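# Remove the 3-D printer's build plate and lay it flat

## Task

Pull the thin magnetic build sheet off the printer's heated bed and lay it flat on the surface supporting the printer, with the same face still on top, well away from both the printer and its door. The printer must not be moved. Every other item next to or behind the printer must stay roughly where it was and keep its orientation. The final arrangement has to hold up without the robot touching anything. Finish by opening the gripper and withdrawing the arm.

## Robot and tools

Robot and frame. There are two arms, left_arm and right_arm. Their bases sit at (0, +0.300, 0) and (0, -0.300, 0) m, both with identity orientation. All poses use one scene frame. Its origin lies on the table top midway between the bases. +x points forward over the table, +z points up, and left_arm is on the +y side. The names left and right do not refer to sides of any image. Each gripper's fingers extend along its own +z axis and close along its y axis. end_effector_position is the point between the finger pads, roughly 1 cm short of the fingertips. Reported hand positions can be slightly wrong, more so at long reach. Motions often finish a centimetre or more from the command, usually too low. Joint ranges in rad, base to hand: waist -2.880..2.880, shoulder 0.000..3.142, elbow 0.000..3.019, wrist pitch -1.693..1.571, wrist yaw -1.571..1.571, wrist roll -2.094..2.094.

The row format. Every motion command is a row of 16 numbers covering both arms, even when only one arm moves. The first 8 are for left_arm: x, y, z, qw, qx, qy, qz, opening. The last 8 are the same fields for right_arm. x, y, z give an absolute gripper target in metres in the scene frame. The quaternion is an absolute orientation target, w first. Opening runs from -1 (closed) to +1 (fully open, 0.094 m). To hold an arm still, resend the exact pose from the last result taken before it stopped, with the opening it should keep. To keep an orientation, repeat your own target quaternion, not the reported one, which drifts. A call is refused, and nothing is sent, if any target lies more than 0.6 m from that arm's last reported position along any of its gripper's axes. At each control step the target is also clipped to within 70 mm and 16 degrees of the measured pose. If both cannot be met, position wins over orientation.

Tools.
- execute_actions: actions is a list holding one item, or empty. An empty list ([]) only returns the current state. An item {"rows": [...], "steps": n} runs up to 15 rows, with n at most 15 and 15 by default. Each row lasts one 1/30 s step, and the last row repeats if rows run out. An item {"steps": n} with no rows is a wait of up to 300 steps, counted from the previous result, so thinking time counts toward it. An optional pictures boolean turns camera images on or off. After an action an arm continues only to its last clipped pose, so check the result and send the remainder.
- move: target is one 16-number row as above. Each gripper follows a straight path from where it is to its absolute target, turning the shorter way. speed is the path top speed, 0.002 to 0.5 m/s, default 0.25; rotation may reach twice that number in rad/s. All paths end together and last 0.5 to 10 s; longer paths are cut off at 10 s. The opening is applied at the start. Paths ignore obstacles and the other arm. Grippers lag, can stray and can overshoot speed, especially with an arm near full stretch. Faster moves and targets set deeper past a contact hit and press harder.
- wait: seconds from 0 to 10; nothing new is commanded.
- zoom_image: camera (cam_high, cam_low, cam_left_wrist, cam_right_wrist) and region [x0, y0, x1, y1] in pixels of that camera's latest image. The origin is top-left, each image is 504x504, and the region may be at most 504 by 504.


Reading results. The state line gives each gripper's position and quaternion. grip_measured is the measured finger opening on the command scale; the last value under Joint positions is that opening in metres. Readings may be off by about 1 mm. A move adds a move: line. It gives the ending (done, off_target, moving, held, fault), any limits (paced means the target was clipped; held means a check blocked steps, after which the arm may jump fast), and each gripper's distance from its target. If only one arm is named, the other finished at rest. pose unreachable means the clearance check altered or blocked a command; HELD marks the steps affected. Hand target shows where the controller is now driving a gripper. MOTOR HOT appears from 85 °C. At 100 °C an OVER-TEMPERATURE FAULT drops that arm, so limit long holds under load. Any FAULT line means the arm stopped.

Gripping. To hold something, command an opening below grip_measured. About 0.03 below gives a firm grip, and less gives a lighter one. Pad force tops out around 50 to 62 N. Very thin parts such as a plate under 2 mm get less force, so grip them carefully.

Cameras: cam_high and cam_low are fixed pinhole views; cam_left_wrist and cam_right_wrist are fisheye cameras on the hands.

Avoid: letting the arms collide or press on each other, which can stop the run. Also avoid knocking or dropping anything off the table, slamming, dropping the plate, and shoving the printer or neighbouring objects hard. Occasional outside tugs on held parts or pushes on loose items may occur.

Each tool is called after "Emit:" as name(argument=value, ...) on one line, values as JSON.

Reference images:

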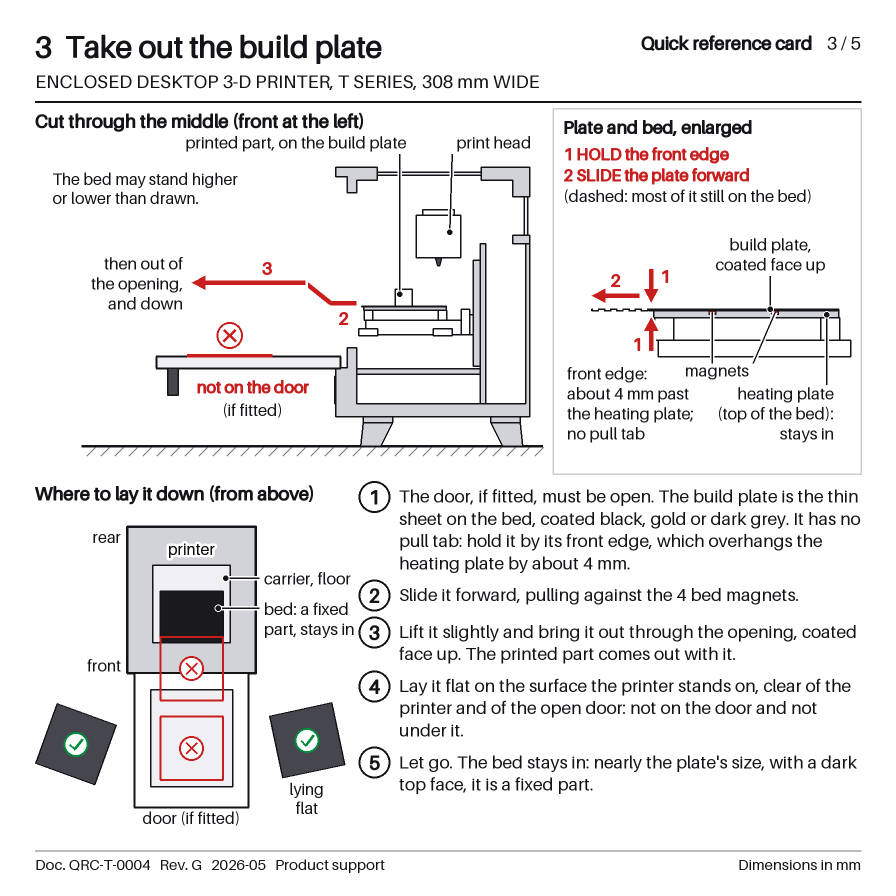

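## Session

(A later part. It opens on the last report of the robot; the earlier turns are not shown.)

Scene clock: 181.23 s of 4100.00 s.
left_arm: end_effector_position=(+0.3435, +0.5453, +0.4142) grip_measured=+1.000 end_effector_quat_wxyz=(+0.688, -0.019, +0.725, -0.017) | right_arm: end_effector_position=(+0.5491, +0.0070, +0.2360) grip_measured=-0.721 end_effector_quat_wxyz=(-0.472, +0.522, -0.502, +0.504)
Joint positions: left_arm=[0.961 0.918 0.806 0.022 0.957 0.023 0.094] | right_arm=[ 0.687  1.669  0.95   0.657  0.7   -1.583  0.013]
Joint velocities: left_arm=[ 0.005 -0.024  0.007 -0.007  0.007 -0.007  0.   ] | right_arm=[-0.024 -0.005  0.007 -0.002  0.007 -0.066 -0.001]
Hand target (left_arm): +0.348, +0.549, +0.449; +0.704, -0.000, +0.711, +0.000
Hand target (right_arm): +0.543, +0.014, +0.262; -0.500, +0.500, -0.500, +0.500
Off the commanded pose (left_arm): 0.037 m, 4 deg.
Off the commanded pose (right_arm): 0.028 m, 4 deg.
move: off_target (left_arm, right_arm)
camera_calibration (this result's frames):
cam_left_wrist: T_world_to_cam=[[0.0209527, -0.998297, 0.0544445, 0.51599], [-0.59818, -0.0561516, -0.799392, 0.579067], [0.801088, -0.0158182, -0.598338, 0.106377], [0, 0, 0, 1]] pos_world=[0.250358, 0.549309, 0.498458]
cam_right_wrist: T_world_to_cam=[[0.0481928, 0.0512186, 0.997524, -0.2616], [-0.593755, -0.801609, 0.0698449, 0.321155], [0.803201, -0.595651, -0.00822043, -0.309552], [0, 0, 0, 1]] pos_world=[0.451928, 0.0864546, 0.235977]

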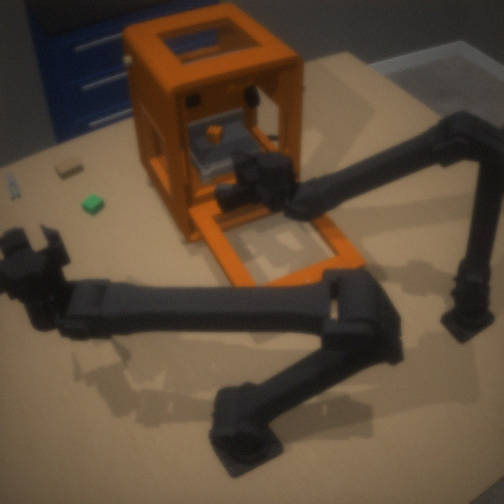

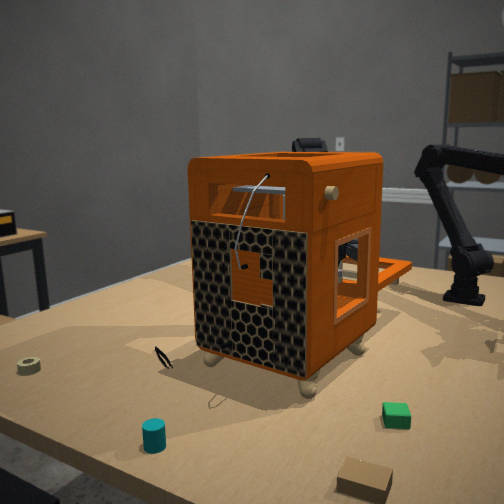

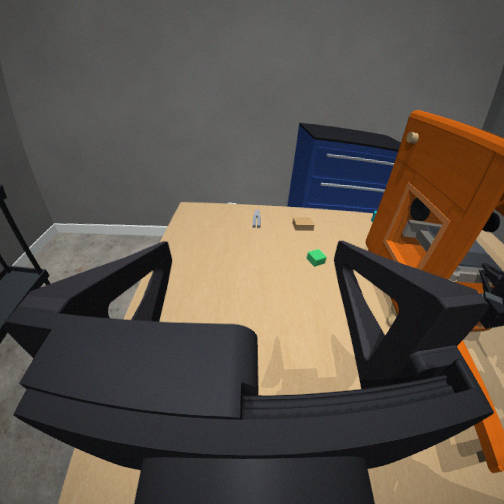

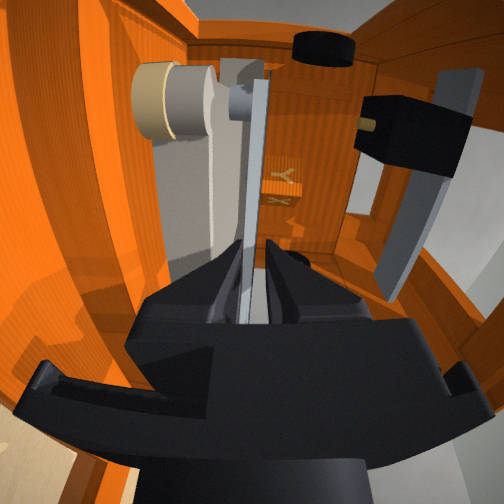

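Emit:
move(target=[0.35,0.55,0.45,0.704,0,0.711,0,1, 0.537,0.015,0.262,0.5,-0.5,0.5,-0.5,-0.72], speed=0.003)

Emit:
zoom_image(camera="cam_right_wrist", region=[190, 160, 330, 320])

Scene clock: 196.03 s of 4100.00 s.
left_arm: end_effector_position=(+0.3435, +0.5453, +0.4142) grip_measured=+1.000 end_effector_quat_wxyz=(+0.688, -0.019, +0.725, -0.017) | right_arm: end_effector_position=(+0.5445, +0.0068, +0.2360) grip_measured=-0.721 end_effector_quat_wxyz=(-0.471, +0.522, -0.502, +0.504)
Joint positions: left_arm=[0.961 0.918 0.806 0.022 0.957 0.023 0.094] | right_arm=[ 0.693  1.661  0.94   0.657  0.706 -1.583  0.013]
Joint velocities: left_arm=[-0.015 -0.015 -0.002 -0.012 -0.051 -0.037  0.   ] | right_arm=[-0.015 -0.005 -0.012 -0.002  0.051 -0.007  0.   ]
Hand target (left_arm): +0.348, +0.548, +0.443; +0.701, -0.004, +0.713, -0.003
Hand target (right_arm): +0.539, +0.013, +0.257; -0.495, +0.504, -0.500, +0.500
Off the commanded pose (left_arm): 0.037 m, 4 deg.
Off the commanded pose (right_arm): 0.028 m, 4 deg.
After step 90, 1.60 s passed at rest.
move: off_target (left_arm, right_arm; path cut at 10 s)
camera_calibration (this result's frames):
cam_left_wrist: T_world_to_cam=[[0.0209527, -0.998297, 0.0544445, 0.51599], [-0.59818, -0.0561516, -0.799392, 0.579067], [0.801088, -0.0158182, -0.598338, 0.106377], [0, 0, 0, 1]] pos_world=[0.250358, 0.549309, 0.498458]
cam_right_wrist: T_world_to_cam=[[0.0494333, 0.0527095, 0.997386, -0.261994], [-0.593964, -0.801282, 0.0717845, 0.317928], [0.802971, -0.59596, -0.00830247, -0.305878], [0, 0, 0, 1]] pos_world=[0.4474, 0.0862686, 0.235948]

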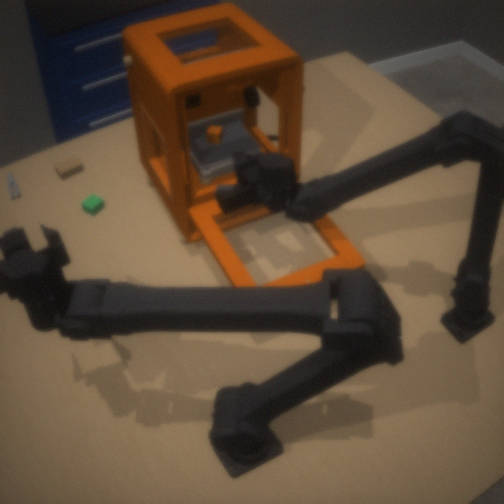

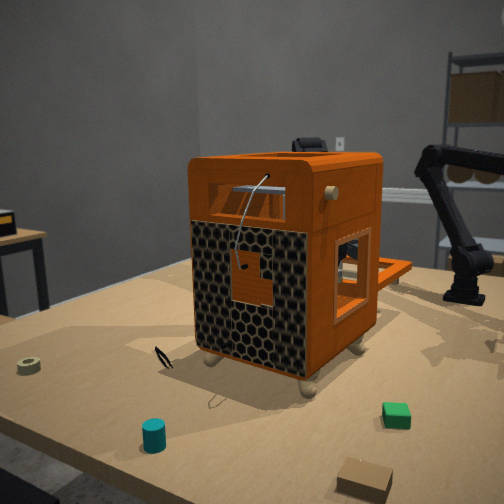

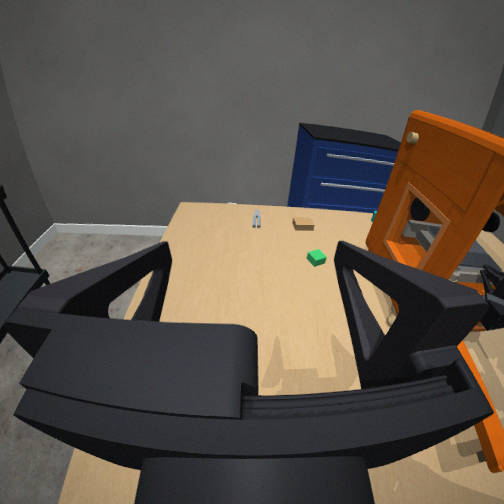

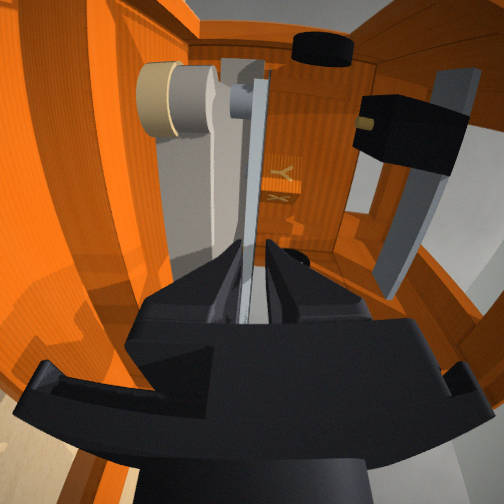

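Region (190, 160, 330, 320) of cam_right_wrist's 504x504 image, scaled by 3.150, with more detail than that image has; it fills the left 441 columns of this view, and the rest is white.

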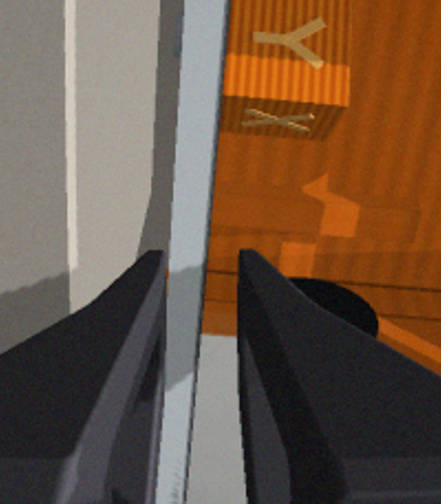

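Emit:
move(target=[0.35,0.55,0.45,0.704,0,0.711,0,1, 0.5355,0.015,0.260,0.5,-0.5,0.5,-0.5,-0.72], speed=0.002)

Emit:
zoom_image(camera="cam_right_wrist", region=[190, 160, 330, 320])

Scene clock: 208.63 s of 4100.00 s.
left_arm: end_effector_position=(+0.3435, +0.5453, +0.4142) grip_measured=+1.000 end_effector_quat_wxyz=(+0.688, -0.019, +0.725, -0.017) | right_arm: end_effector_position=(+0.5438, +0.0061, +0.2341) grip_measured=-0.721 end_effector_quat_wxyz=(-0.470, +0.523, -0.502, +0.504)
Joint positions: left_arm=[0.961 0.918 0.806 0.022 0.957 0.023 0.094] | right_arm=[ 0.693  1.661  0.936  0.657  0.706 -1.583  0.013]
Joint velocities: left_arm=[ 0.005  0.015  0.002 -0.012 -0.066 -0.007  0.   ] | right_arm=[-0.005 -0.015 -0.002 -0.002  0.007  0.007  0.   ]
Hand target (left_arm): +0.347, +0.548, +0.433; +0.697, -0.009, +0.717, -0.008
Hand target (right_arm): +0.540, +0.011, +0.249; -0.487, +0.511, -0.501, +0.502
Off the commanded pose (left_arm): 0.037 m, 4 deg.
Off the commanded pose (right_arm): 0.029 m, 4 deg.
move: off_target (left_arm, right_arm; path cut at 10 s)
camera_calibration (this result's frames):
cam_left_wrist: T_world_to_cam=[[0.0209527, -0.998297, 0.0544445, 0.51599], [-0.59818, -0.0561516, -0.799392, 0.579067], [0.801088, -0.0158182, -0.598338, 0.106377], [0, 0, 0, 1]] pos_world=[0.250358, 0.549309, 0.498458]
cam_right_wrist: T_world_to_cam=[[0.052364, 0.0551403, 0.997105, -0.261597], [-0.594054, -0.800875, 0.0754862, 0.316204], [0.802719, -0.596287, -0.00918075, -0.305346], [0, 0, 0, 1]] pos_world=[0.446648, 0.0855903, 0.234167]

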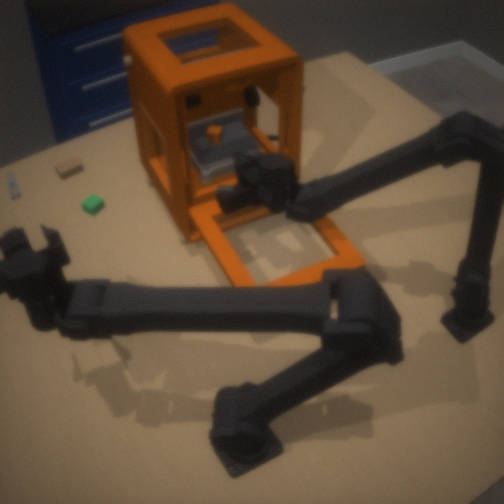

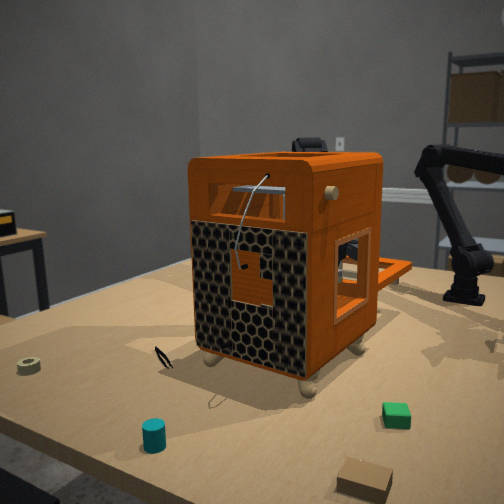

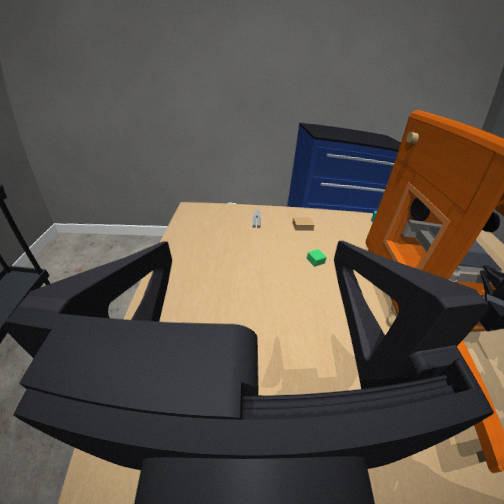

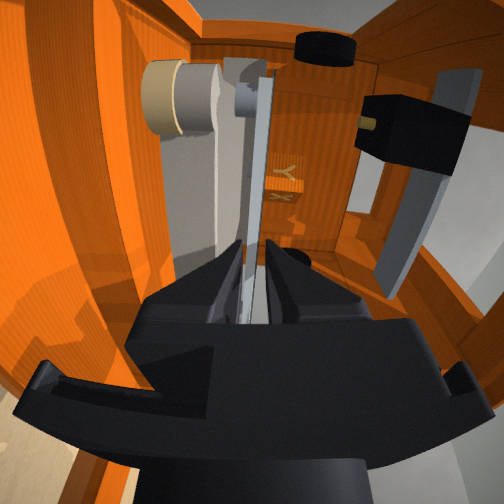

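Region (190, 160, 330, 320) of cam_right_wrist's 504x504 image, scaled by 3.150, with more detail than that image has; it fills the left 441 columns of this view, and the rest is white.

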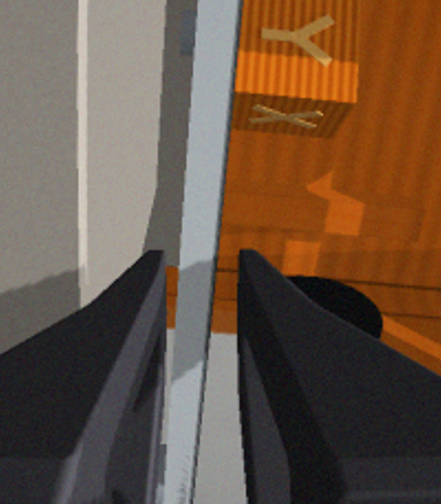

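Emit:
move(target=[0.35,0.55,0.45,0.704,0,0.711,0,1, 0.51,0.018,0.26,0.478,-0.478,0.521,-0.521,-0.7], speed=0.03)

Emit:
move(target=[0.35,0.55,0.45,0.704,0,0.711,0,1, 0.55,0.015,0.262,0.478,-0.478,0.521,-0.521,-0.7], speed=0.02)

Emit:
zoom_image(camera="cam_right_wrist", region=[190, 160, 330, 320])

Scene clock: 221.23 s of 4100.00 s.
left_arm: end_effector_position=(+0.3435, +0.5453, +0.4142) grip_measured=+1.000 end_effector_quat_wxyz=(+0.688, -0.019, +0.725, -0.017) | right_arm: end_effector_position=(+0.5146, +0.0136, +0.2453) grip_measured=-0.702 end_effector_quat_wxyz=(+0.460, -0.492, +0.519, -0.526)
Joint positions: left_arm=[0.961 0.918 0.806 0.022 0.957 0.023 0.094] | right_arm=[ 0.766  1.636  0.918  0.681  0.858 -1.583  0.014]
Joint velocities: left_arm=[-0.005 -0.015 -0.007 -0.007 -0.066 -0.051  0.   ] | right_arm=[ 0.005 -0.005  0.012  0.012 -0.051 -0.007 -0.   ]
Hand target (left_arm): +0.348, +0.549, +0.449; +0.704, -0.000, +0.711, +0.000
Hand target (right_arm): +0.510, +0.018, +0.260; +0.478, -0.478, +0.520, -0.522
Off the commanded pose (left_arm): 0.037 m, 4 deg.
Off the commanded pose (right_arm): 0.016 m, 3 deg.
After step 90, 7.53 s passed at rest.
move: off_target (left_arm, right_arm)
camera_calibration (this result's frames):
cam_left_wrist: T_world_to_cam=[[0.0209527, -0.998297, 0.0544445, 0.51599], [-0.59818, -0.0561516, -0.799392, 0.579067], [0.801088, -0.0158182, -0.598338, 0.106377], [0, 0, 0, 1]] pos_world=[0.250358, 0.549309, 0.498458]
cam_right_wrist: T_world_to_cam=[[0.0277668, 0.03741, 0.998914, -0.259235], [-0.657567, -0.751963, 0.0464399, 0.34321], [0.752884, -0.658143, 0.00372002, -0.25404], [0, 0, 0, 1]] pos_world=[0.424144, 0.100585, 0.24396]

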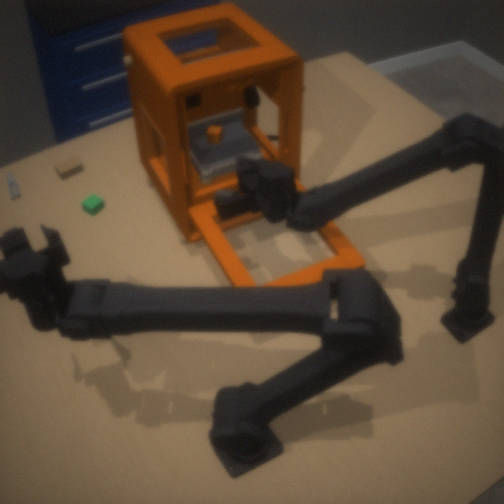

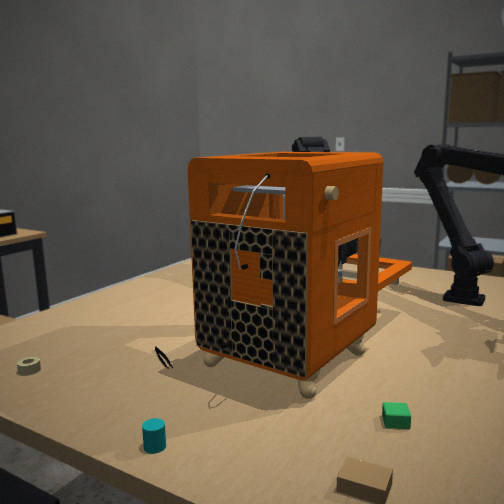

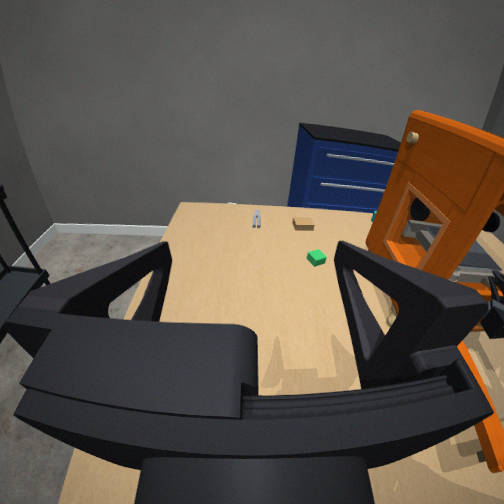

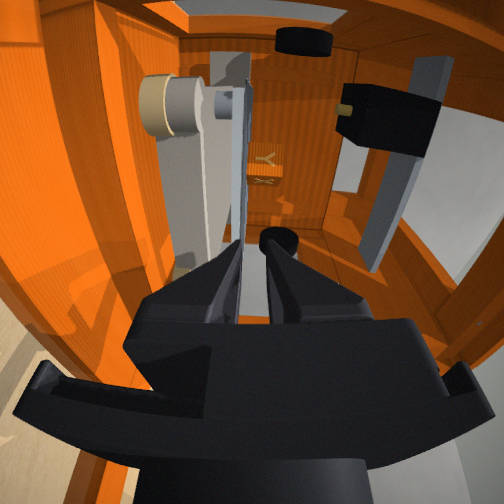

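Scene clock: 223.43 s of 4100.00 s.
left_arm: end_effector_position=(+0.3435, +0.5453, +0.4142) grip_measured=+1.000 end_effector_quat_wxyz=(+0.688, -0.019, +0.725, -0.017) | right_arm: end_effector_position=(+0.5353, +0.0112, +0.2441) grip_measured=-0.702 end_effector_quat_wxyz=(+0.465, -0.495, +0.516, -0.521)
Joint positions: left_arm=[0.961 0.918 0.806 0.022 0.957 0.023 0.094] | right_arm=[ 0.729  1.665  0.95   0.681  0.806 -1.583  0.014]
Joint velocities: left_arm=[ 0.015 -0.034 -0.012  0.012 -0.007 -0.007  0.   ] | right_arm=[-0.005 -0.005 -0.007 -0.002  0.037 -0.007 -0.   ]
Hand target (left_arm): +0.348, +0.549, +0.449; +0.704, -0.000, +0.711, +0.000
Hand target (right_arm): +0.549, +0.015, +0.262; +0.478, -0.478, +0.521, -0.521
Off the commanded pose (left_arm): 0.037 m, 4 deg.
Off the commanded pose (right_arm): 0.023 m, 2 deg.
move: off_target (left_arm, right_arm)
camera_calibration (this result's frames):
cam_left_wrist: T_world_to_cam=[[0.0209527, -0.998297, 0.0544445, 0.51599], [-0.59818, -0.0561516, -0.799392, 0.579067], [0.801088, -0.0158182, -0.598338, 0.106377], [0, 0, 0, 1]] pos_world=[0.250358, 0.549309, 0.498458]
cam_right_wrist: T_world_to_cam=[[0.0256748, 0.0338835, 0.999096, -0.25739], [-0.646109, -0.762064, 0.0424485, 0.350014], [0.762813, -0.646615, 0.00232658, -0.27635], [0, 0, 0, 1]] pos_world=[0.443559, 0.0967618, 0.242942]

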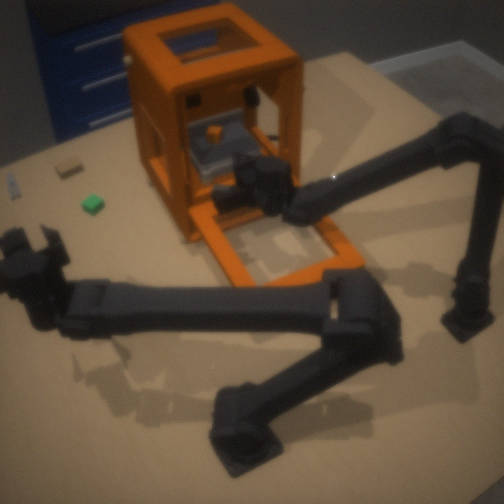

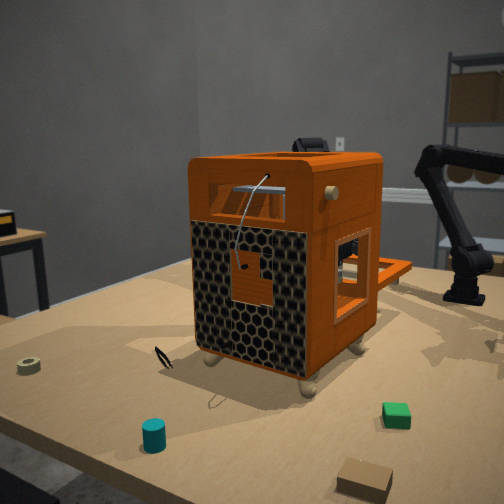

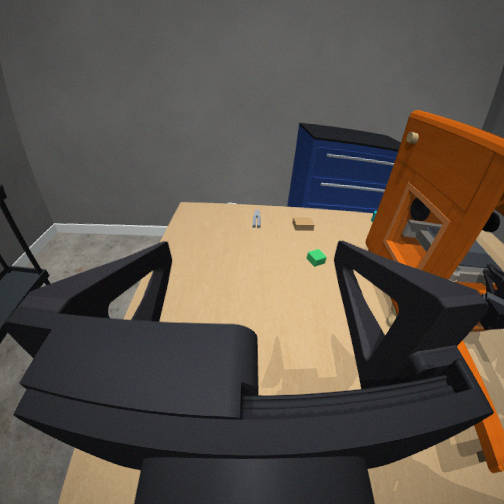

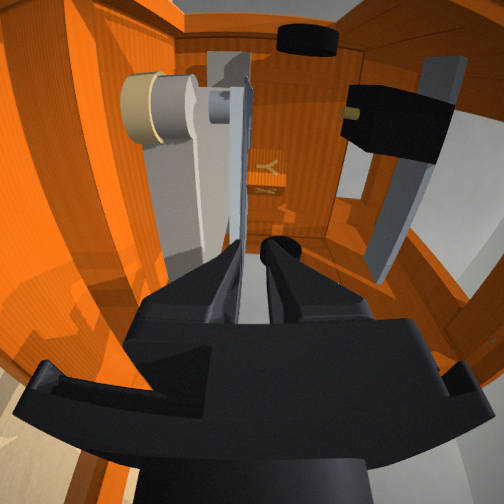

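Region (190, 160, 330, 320) of cam_right_wrist's 504x504 image, scaled by 3.150, with more detail than that image has; it fills the left 441 columns of this view, and the rest is white.

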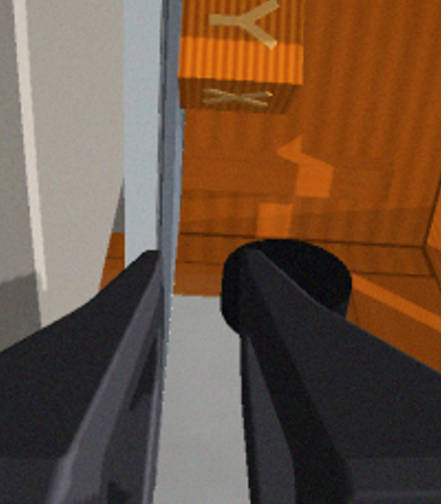

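Emit:
move(target=[0.35,0.55,0.45,0.704,0,0.711,0,1, 0.572,0.013,0.260,0.485,-0.47,0.515,-0.528,-0.7], speed=0.012)

Emit:
zoom_image(camera="cam_right_wrist", region=[190, 160, 330, 320])

Scene clock: 229.40 s of 4100.00 s.
left_arm: end_effector_position=(+0.3435, +0.5453, +0.4142) grip_measured=+1.000 end_effector_quat_wxyz=(+0.688, -0.019, +0.725, -0.017) | right_arm: end_effector_position=(+0.5565, +0.0102, +0.2362) grip_measured=-0.702 end_effector_quat_wxyz=(+0.468, -0.492, +0.517, -0.521)
Joint positions: left_arm=[0.961 0.918 0.806 0.022 0.957 0.023 0.094] | right_arm=[ 0.7    1.716  0.988  0.703  0.777 -1.583  0.014]
Joint velocities: left_arm=[-0.005 -0.005  0.007 -0.007 -0.081 -0.066  0.   ] | right_arm=[ 0.024 -0.005 -0.007 -0.012 -0.051 -0.051 -0.001]
Hand target (left_arm): +0.348, +0.549, +0.449; +0.704, -0.000, +0.711, +0.000
Hand target (right_arm): +0.571, +0.013, +0.260; +0.485, -0.470, +0.515, -0.528
Off the commanded pose (left_arm): 0.037 m, 4 deg.
Off the commanded pose (right_arm): 0.029 m, 3 deg.
move: off_target (left_arm, right_arm)
camera_calibration (this result's frames):
cam_left_wrist: T_world_to_cam=[[0.0209527, -0.998297, 0.0544445, 0.51599], [-0.59818, -0.0561516, -0.799392, 0.579067], [0.801088, -0.0158182, -0.598338, 0.106377], [0, 0, 0, 1]] pos_world=[0.250358, 0.549309, 0.498458]
cam_right_wrist: T_world_to_cam=[[0.0199067, 0.0277408, 0.999417, -0.246803], [-0.64663, -0.762044, 0.0340318, 0.365585], [0.762544, -0.646931, 0.00276824, -0.293055], [0, 0, 0, 1]] pos_world=[0.464779, 0.095852, 0.235029]

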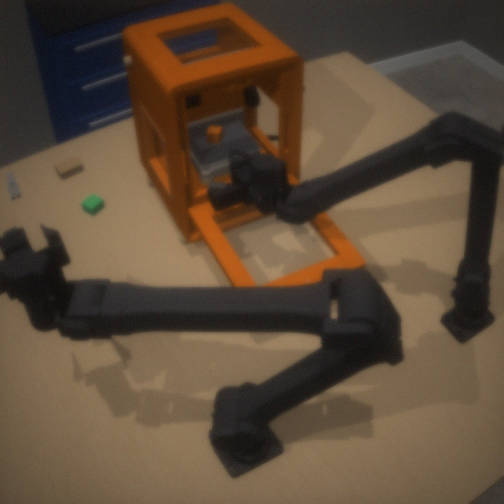

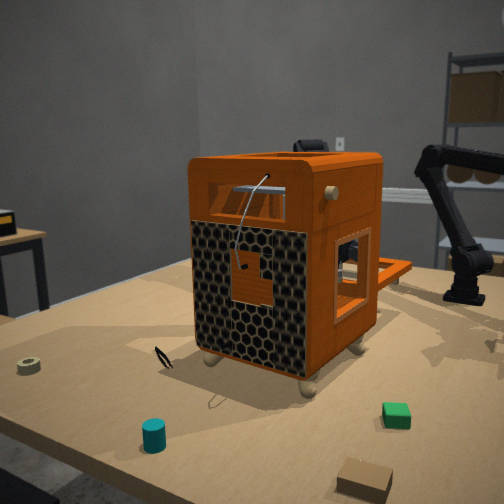

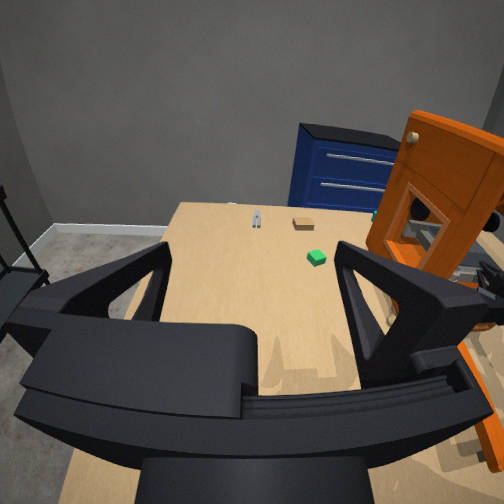

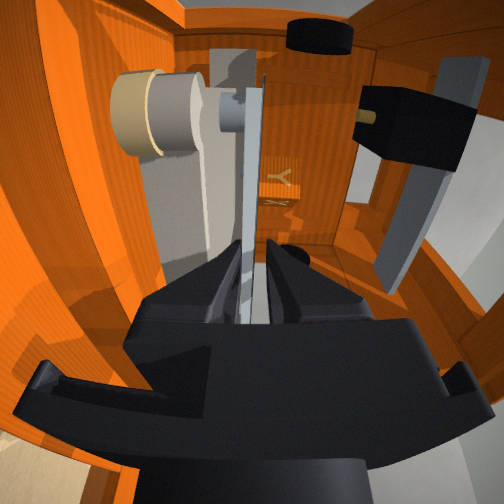

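Region (190, 160, 330, 320) of cam_right_wrist's 504x504 image, scaled by 3.150, with more detail than that image has; it fills the left 441 columns of this view, and the rest is white.

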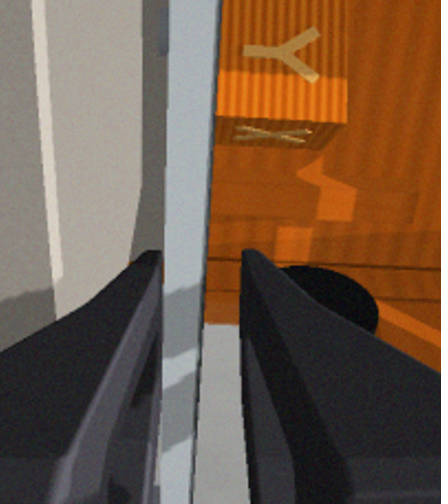

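Emit:
move(target=[0.35,0.55,0.45,0.704,0,0.711,0,1, 0.572,0.013,0.260,0.485,-0.47,0.515,-0.528,-0.95], speed=0.012)

Emit:
zoom_image(camera="cam_right_wrist", region=[190, 160, 330, 320])

Scene clock: 236.10 s of 4100.00 s.
left_arm: end_effector_position=(+0.3435, +0.5453, +0.4142) grip_measured=+1.000 end_effector_quat_wxyz=(+0.688, -0.019, +0.725, -0.017) | right_arm: end_effector_position=(+0.5565, +0.0099, +0.2332) grip_measured=-0.875 end_effector_quat_wxyz=(+0.471, -0.490, +0.520, -0.518)
Joint positions: left_arm=[0.961 0.918 0.806 0.022 0.957 0.023 0.094] | right_arm=[ 0.699  1.719  0.985  0.705  0.775 -1.568  0.006]
Joint velocities: left_arm=[-0.005 -0.005  0.002 -0.017 -0.022  0.022  0.   ] | right_arm=[-0.024  0.015  0.002  0.002 -0.022 -0.022 -0.001]
Hand target (left_arm): +0.348, +0.549, +0.449; +0.704, -0.000, +0.711, +0.000
Hand target (right_arm): +0.570, +0.012, +0.260; +0.485, -0.470, +0.515, -0.528
Off the commanded pose (left_arm): 0.037 m, 4 deg.
Off the commanded pose (right_arm): 0.031 m, 3 deg.
After step 90, 0.43 s passed at rest.
move: off_target (left_arm, right_arm)
camera_calibration (this result's frames):
cam_left_wrist: T_world_to_cam=[[0.0209527, -0.998297, 0.0544445, 0.51599], [-0.59818, -0.0561516, -0.799392, 0.579067], [0.801088, -0.0158182, -0.598338, 0.106377], [0, 0, 0, 1]] pos_world=[0.250358, 0.549309, 0.498458]
cam_right_wrist: T_world_to_cam=[[0.0217494, 0.0161105, 0.999634, -0.244733], [-0.645618, -0.763206, 0.0263471, 0.36666], [0.763351, -0.645955, -0.00619806, -0.291569], [0, 0, 0, 1]] pos_world=[0.464614, 0.0954395, 0.233176]

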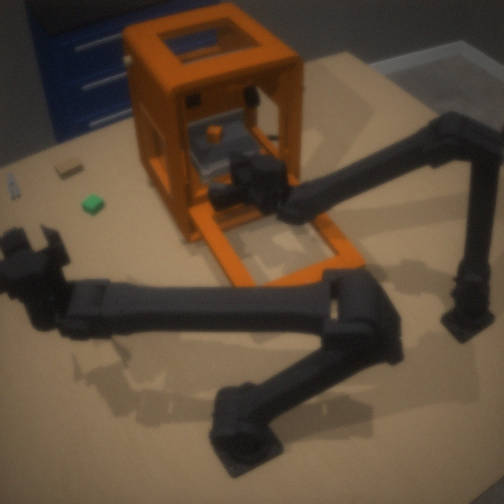

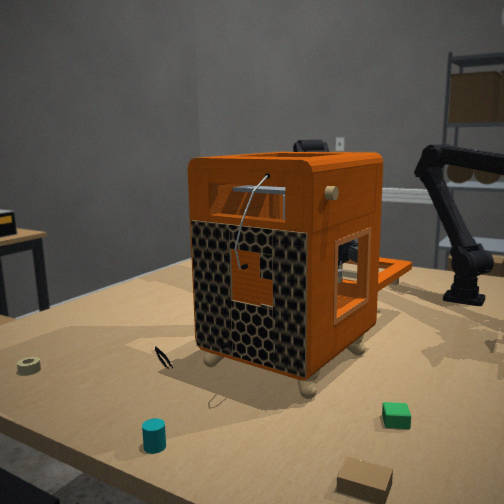

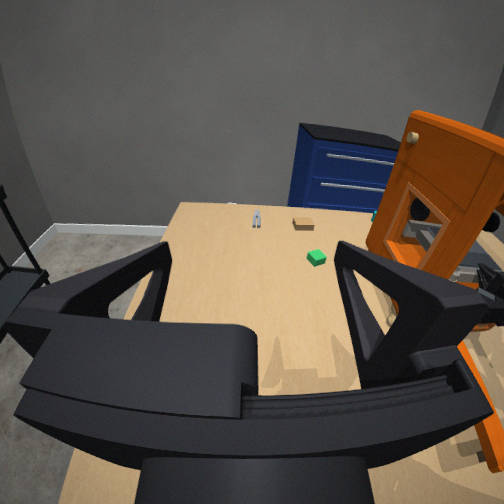

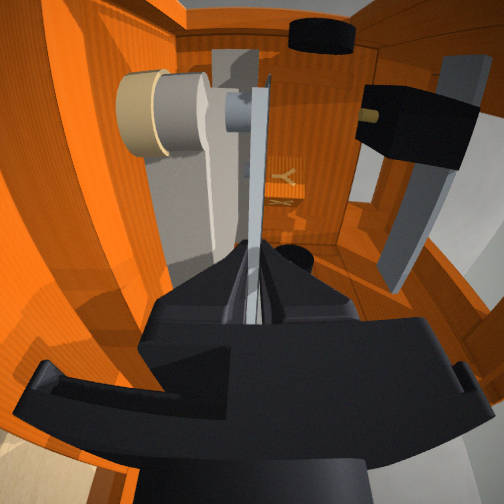

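Region (190, 160, 330, 320) of cam_right_wrist's 504x504 image, scaled by 3.150, with more detail than that image has; it fills the left 441 columns of this view, and the rest is white.

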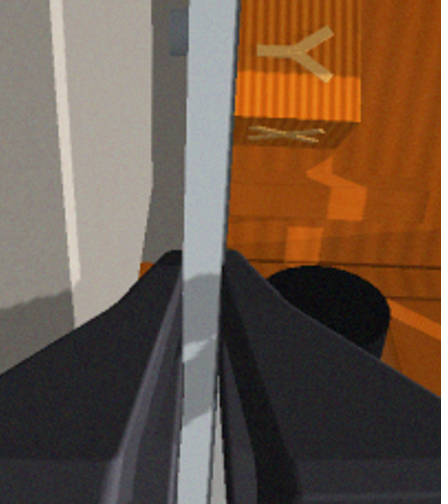

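Emit:
move(target=[0.35,0.55,0.45,0.704,0,0.711,0,1, 0.545,0.011,0.258,0.485,-0.47,0.515,-0.528,-0.89], speed=0.004)

Emit:
zoom_image(camera="cam_right_wrist", region=[190, 160, 330, 320])

Scene clock: 255.80 s of 4100.00 s.
left_arm: end_effector_position=(+0.3435, +0.5453, +0.4142) grip_measured=+1.000 end_effector_quat_wxyz=(+0.688, -0.019, +0.725, -0.017) | right_arm: end_effector_position=(+0.5561, +0.0097, +0.2340) grip_measured=-0.875 end_effector_quat_wxyz=(+0.473, -0.486, +0.522, -0.517)
Joint positions: left_arm=[0.961 0.918 0.806 0.022 0.957 0.023 0.094] | right_arm=[ 0.7    1.719  0.985  0.71   0.779 -1.562  0.006]
Joint velocities: left_arm=[-0.005  0.015 -0.022 -0.002 -0.051  0.066  0.   ] | right_arm=[-0.015 -0.005  0.007  0.002 -0.007 -0.037 -0.001]
Hand target (left_arm): +0.348, +0.549, +0.449; +0.704, -0.000, +0.711, +0.000
Hand target (right_arm): +0.546, +0.011, +0.257; +0.485, -0.470, +0.516, -0.527
Off the commanded pose (left_arm): 0.037 m, 4 deg.
Off the commanded pose (right_arm): 0.026 m, 3 deg.
After step 90, 7.30 s passed at rest.
move: off_target (left_arm, right_arm)
camera_calibration (this result's frames):
cam_left_wrist: T_world_to_cam=[[0.0209527, -0.998297, 0.0544445, 0.51599], [-0.59818, -0.0561516, -0.799392, 0.579067], [0.801088, -0.0158182, -0.598338, 0.106377], [0, 0, 0, 1]] pos_world=[0.250358, 0.549309, 0.498458]
cam_right_wrist: T_world_to_cam=[[0.0177132, 0.00671723, 0.999821, -0.243233], [-0.648125, -0.761353, 0.0165975, 0.369864], [0.761328, -0.648302, -0.00913241, -0.289646], [0, 0, 0, 1]] pos_world=[0.464542, 0.0954527, 0.234405]

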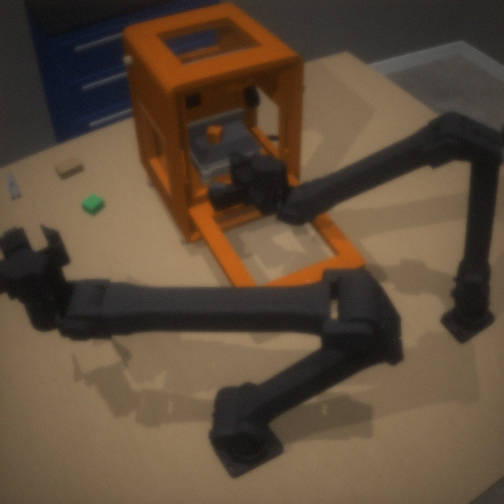

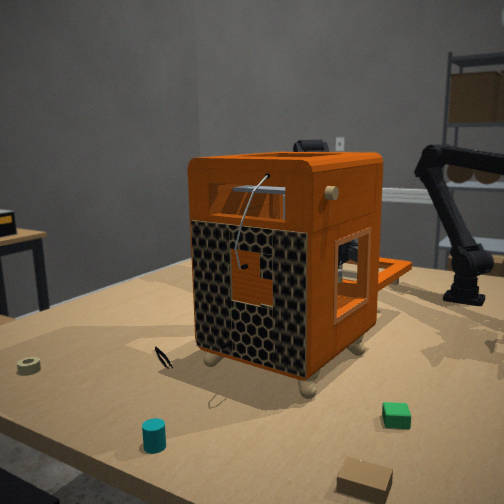

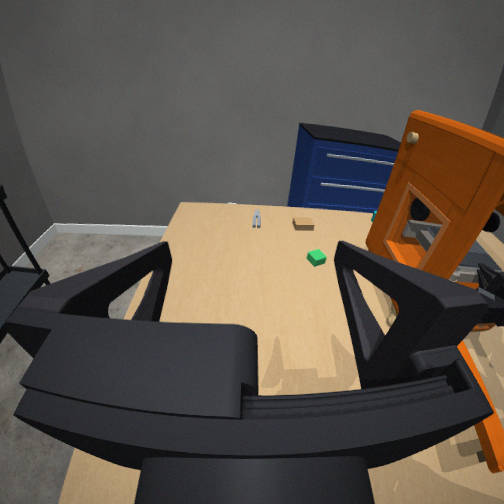

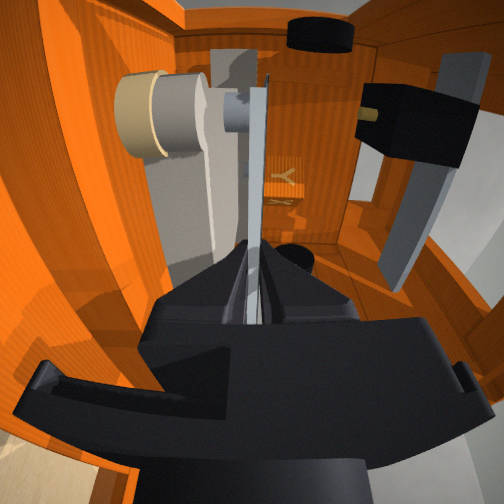

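Region (190, 160, 330, 320) of cam_right_wrist's 504x504 image, scaled by 3.150, with more detail than that image has; it fills the left 441 columns of this view, and the rest is white.

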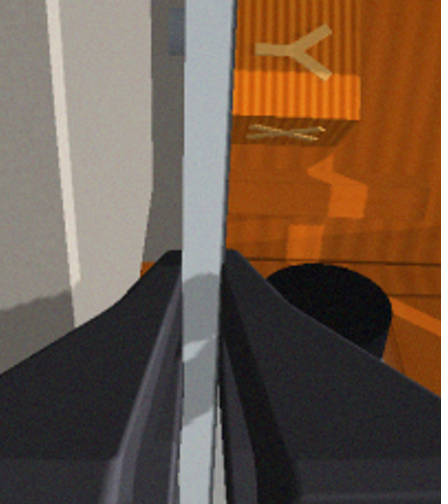

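Emit:
execute_actions(actions=[{"rows":[[0.35,0.55,0.45,0.704,0,0.711,0,1,0.542,0.011,0.258,0.485,-0.47,0.515,-0.528,-0.878]],"steps":15}], pictures=false)

Emit:
execute_actions(actions=[{"rows":[[0.35,0.55,0.45,0.704,0,0.711,0,1,0.536,0.011,0.258,0.485,-0.47,0.515,-0.528,-0.878]],"steps":15}], pictures=false)

Scene clock: 259.47 s of 4100.00 s.
left_arm: end_effector_position=(+0.3435, +0.5453, +0.4142) grip_measured=+1.000 end_effector_quat_wxyz=(+0.688, -0.019, +0.725, -0.017) | right_arm: end_effector_position=(+0.5559, +0.0097, +0.2339) grip_measured=-0.868 end_effector_quat_wxyz=(+0.474, -0.486, +0.522, -0.517)
Joint positions: left_arm=[0.961 0.918 0.806 0.022 0.957 0.023 0.094] | right_arm=[ 0.7    1.719  0.984  0.712  0.779 -1.562  0.006]
Joint velocities: left_arm=[-0.005 -0.015 -0.027 -0.012  0.066 -0.022  0.   ] | right_arm=[ 0.005 -0.005 -0.032 -0.017 -0.007  0.007 -0.   ]
Hand target (left_arm): +0.348, +0.549, +0.449; +0.704, -0.000, +0.711, +0.000
Hand target (right_arm): +0.543, +0.011, +0.257; +0.485, -0.470, +0.516, -0.527
Off the commanded pose (left_arm): 0.037 m, 4 deg.
Off the commanded pose (right_arm): 0.028 m, 3 deg.
Steps of this call (steps 1 to 90: nothing new was sent; then 0.17 s passed at rest; steps 91 to 105: all 15 steps of this action). Readings (end_effector_position):
91: left_arm (+0.3435, +0.5453, +0.4142) | right_arm (+0.5559, +0.0097, +0.2337)
92: left_arm (+0.3435, +0.5453, +0.4142) | right_arm (+0.5559, +0.0097, +0.2339)
94: left_arm (+0.3435, +0.5453, +0.4142) | right_arm (+0.5559, +0.0097, +0.2339)
98: left_arm (+0.3435, +0.5453, +0.4142) | right_arm (+0.5559, +0.0097, +0.2339)
105: the state above

Scene clock: 259.97 s of 4100.00 s.
left_arm: end_effector_position=(+0.3435, +0.5453, +0.4142) grip_measured=+1.000 end_effector_quat_wxyz=(+0.688, -0.019, +0.725, -0.017) | right_arm: end_effector_position=(+0.5555, +0.0096, +0.2338) grip_measured=-0.868 end_effector_quat_wxyz=(+0.474, -0.485, +0.522, -0.517)
Joint positions: left_arm=[0.961 0.918 0.806 0.022 0.957 0.023 0.094] | right_arm=[ 0.7    1.719  0.983  0.714  0.78  -1.562  0.006]
Joint velocities: left_arm=[-0.005 -0.015  0.007  0.007 -0.022 -0.022  0.   ] | right_arm=[-0.015 -0.005  0.017 -0.002 -0.081  0.022  0.001]
Hand target (left_arm): +0.348, +0.549, +0.449; +0.704, -0.000, +0.711, +0.000
Hand target (right_arm): +0.538, +0.011, +0.257; +0.485, -0.470, +0.516, -0.527
Off the commanded pose (left_arm): 0.037 m, 4 deg.
Off the commanded pose (right_arm): 0.031 m, 3 deg.
Steps of this call (steps 1 to 15: all 15 steps of this action). Readings (end_effector_position):
1: left_arm (+0.3435, +0.5453, +0.4142) | right_arm (+0.5555, +0.0096, +0.2335)
2: left_arm (+0.3435, +0.5453, +0.4142) | right_arm (+0.5555, +0.0096, +0.2338)
4: left_arm (+0.3435, +0.5453, +0.4142) | right_arm (+0.5555, +0.0096, +0.2338)
8: left_arm (+0.3435, +0.5453, +0.4142) | right_arm (+0.5555, +0.0096, +0.2338)
15: the state above

Emit:
execute_actions(actions=[{"rows":[[0.35,0.55,0.45,0.704,0,0.711,0,1,0.532,0.011,0.258,0.485,-0.47,0.515,-0.528,-0.86]],"steps":15}], pictures=false)

Emit:
execute_actions(actions=[{"rows":[[0.35,0.55,0.45,0.704,0,0.711,0,1,0.532,0.011,0.258,0.485,-0.47,0.515,-0.528,-0.86]],"steps":15}])

Scene clock: 263.57 s of 4100.00 s.
left_arm: end_effector_position=(+0.3435, +0.5453, +0.4142) grip_measured=+1.000 end_effector_quat_wxyz=(+0.688, -0.019, +0.725, -0.017) | right_arm: end_effector_position=(+0.5553, +0.0094, +0.2337) grip_measured=-0.856 end_effector_quat_wxyz=(+0.474, -0.485, +0.522, -0.517)
Joint positions: left_arm=[0.961 0.918 0.806 0.022 0.957 0.023 0.094] | right_arm=[ 0.7    1.719  0.981  0.716  0.78  -1.562  0.007]
Joint velocities: left_arm=[ 0.005 -0.005 -0.007 -0.007 -0.007 -0.022  0.   ] | right_arm=[-0.005 -0.015 -0.022  0.017  0.022 -0.051  0.   ]
Hand target (left_arm): +0.348, +0.549, +0.449; +0.704, -0.000, +0.711, +0.000
Hand target (right_arm): +0.534, +0.011, +0.257; +0.485, -0.470, +0.516, -0.527
Off the commanded pose (left_arm): 0.037 m, 4 deg.
Off the commanded pose (right_arm): 0.034 m, 3 deg.
Steps of this call (steps 1 to 90: nothing new was sent; then 0.10 s passed at rest; steps 91 to 105: all 15 steps of this action). Readings (end_effector_position):
91: left_arm (+0.3435, +0.5453, +0.4142) | right_arm (+0.5554, +0.0094, +0.2335)
92: left_arm (+0.3435, +0.5453, +0.4142) | right_arm (+0.5553, +0.0094, +0.2336)
94: left_arm (+0.3435, +0.5453, +0.4142) | right_arm (+0.5553, +0.0094, +0.2337)
98: left_arm (+0.3435, +0.5453, +0.4142) | right_arm (+0.5553, +0.0094, +0.2337)
105: the state above

Scene clock: 264.07 s of 4100.00 s.
left_arm: end_effector_position=(+0.3435, +0.5453, +0.4142) grip_measured=+1.000 end_effector_quat_wxyz=(+0.688, -0.019, +0.725, -0.017) | right_arm: end_effector_position=(+0.5553, +0.0094, +0.2337) grip_measured=-0.856 end_effector_quat_wxyz=(+0.474, -0.485, +0.522, -0.517)
Joint positions: left_arm=[0.961 0.918 0.806 0.022 0.957 0.023 0.094] | right_arm=[ 0.7    1.719  0.981  0.716  0.78  -1.562  0.007]
Joint velocities: left_arm=[-0.005 -0.005 -0.012 -0.007  0.022 -0.007  0.   ] | right_arm=[-0.015 -0.005 -0.007 -0.017 -0.051 -0.037  0.001]
Hand target (left_arm): +0.348, +0.549, +0.449; +0.704, -0.000, +0.711, +0.000
Hand target (right_arm): +0.534, +0.011, +0.257; +0.485, -0.470, +0.516, -0.527
Off the commanded pose (left_arm): 0.037 m, 4 deg.
Off the commanded pose (right_arm): 0.034 m, 3 deg.
Steps of this call (steps 1 to 15: all 15 steps of this action). Readings (end_effector_position):
1: left_arm (+0.3435, +0.5453, +0.4142) | right_arm (+0.5553, +0.0094, +0.2337)
2: left_arm (+0.3435, +0.5453, +0.4142) | right_arm (+0.5553, +0.0094, +0.2337)
4: left_arm (+0.3435, +0.5453, +0.4142) | right_arm (+0.5553, +0.0094, +0.2337)
8: left_arm (+0.3435, +0.5453, +0.4142) | right_arm (+0.5553, +0.0094, +0.2337)
15: the state above
camera_calibration (this result's frames):
cam_left_wrist: T_world_to_cam=[[0.0209527, -0.998297, 0.0544445, 0.51599], [-0.59818, -0.0561516, -0.799392, 0.579067], [0.801088, -0.0158182, -0.598338, 0.106377], [0, 0, 0, 1]] pos_world=[0.250358, 0.549309, 0.498458]
cam_right_wrist: T_world_to_cam=[[0.0153952, 0.00514532, 0.999868, -0.241664], [-0.648445, -0.761134, 0.0139011, 0.369927], [0.761106, -0.648574, -0.00838139, -0.289232], [0, 0, 0, 1]] pos_world=[0.463734, 0.0952192, 0.234065]

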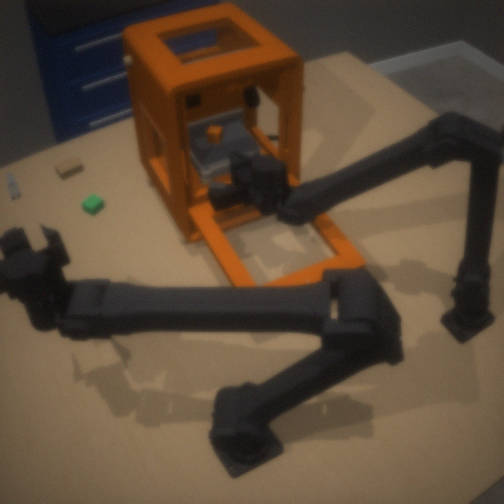

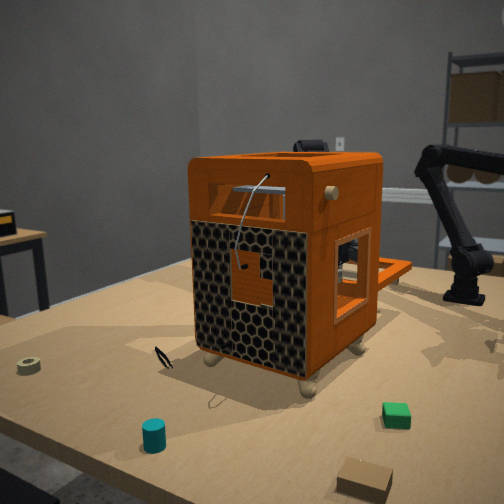

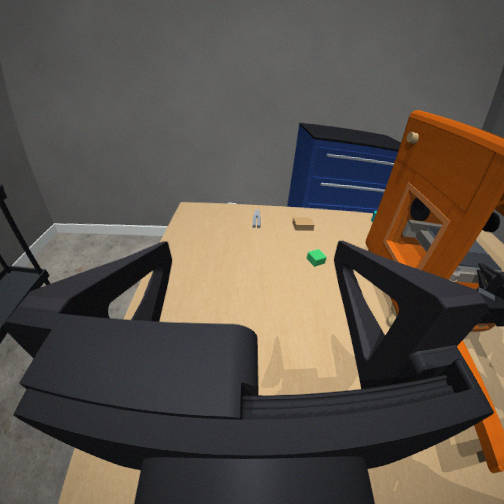

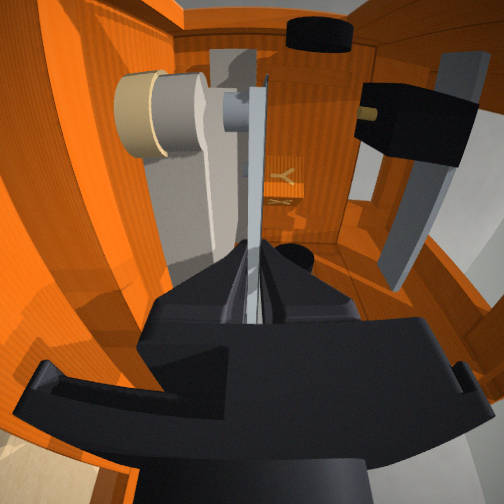

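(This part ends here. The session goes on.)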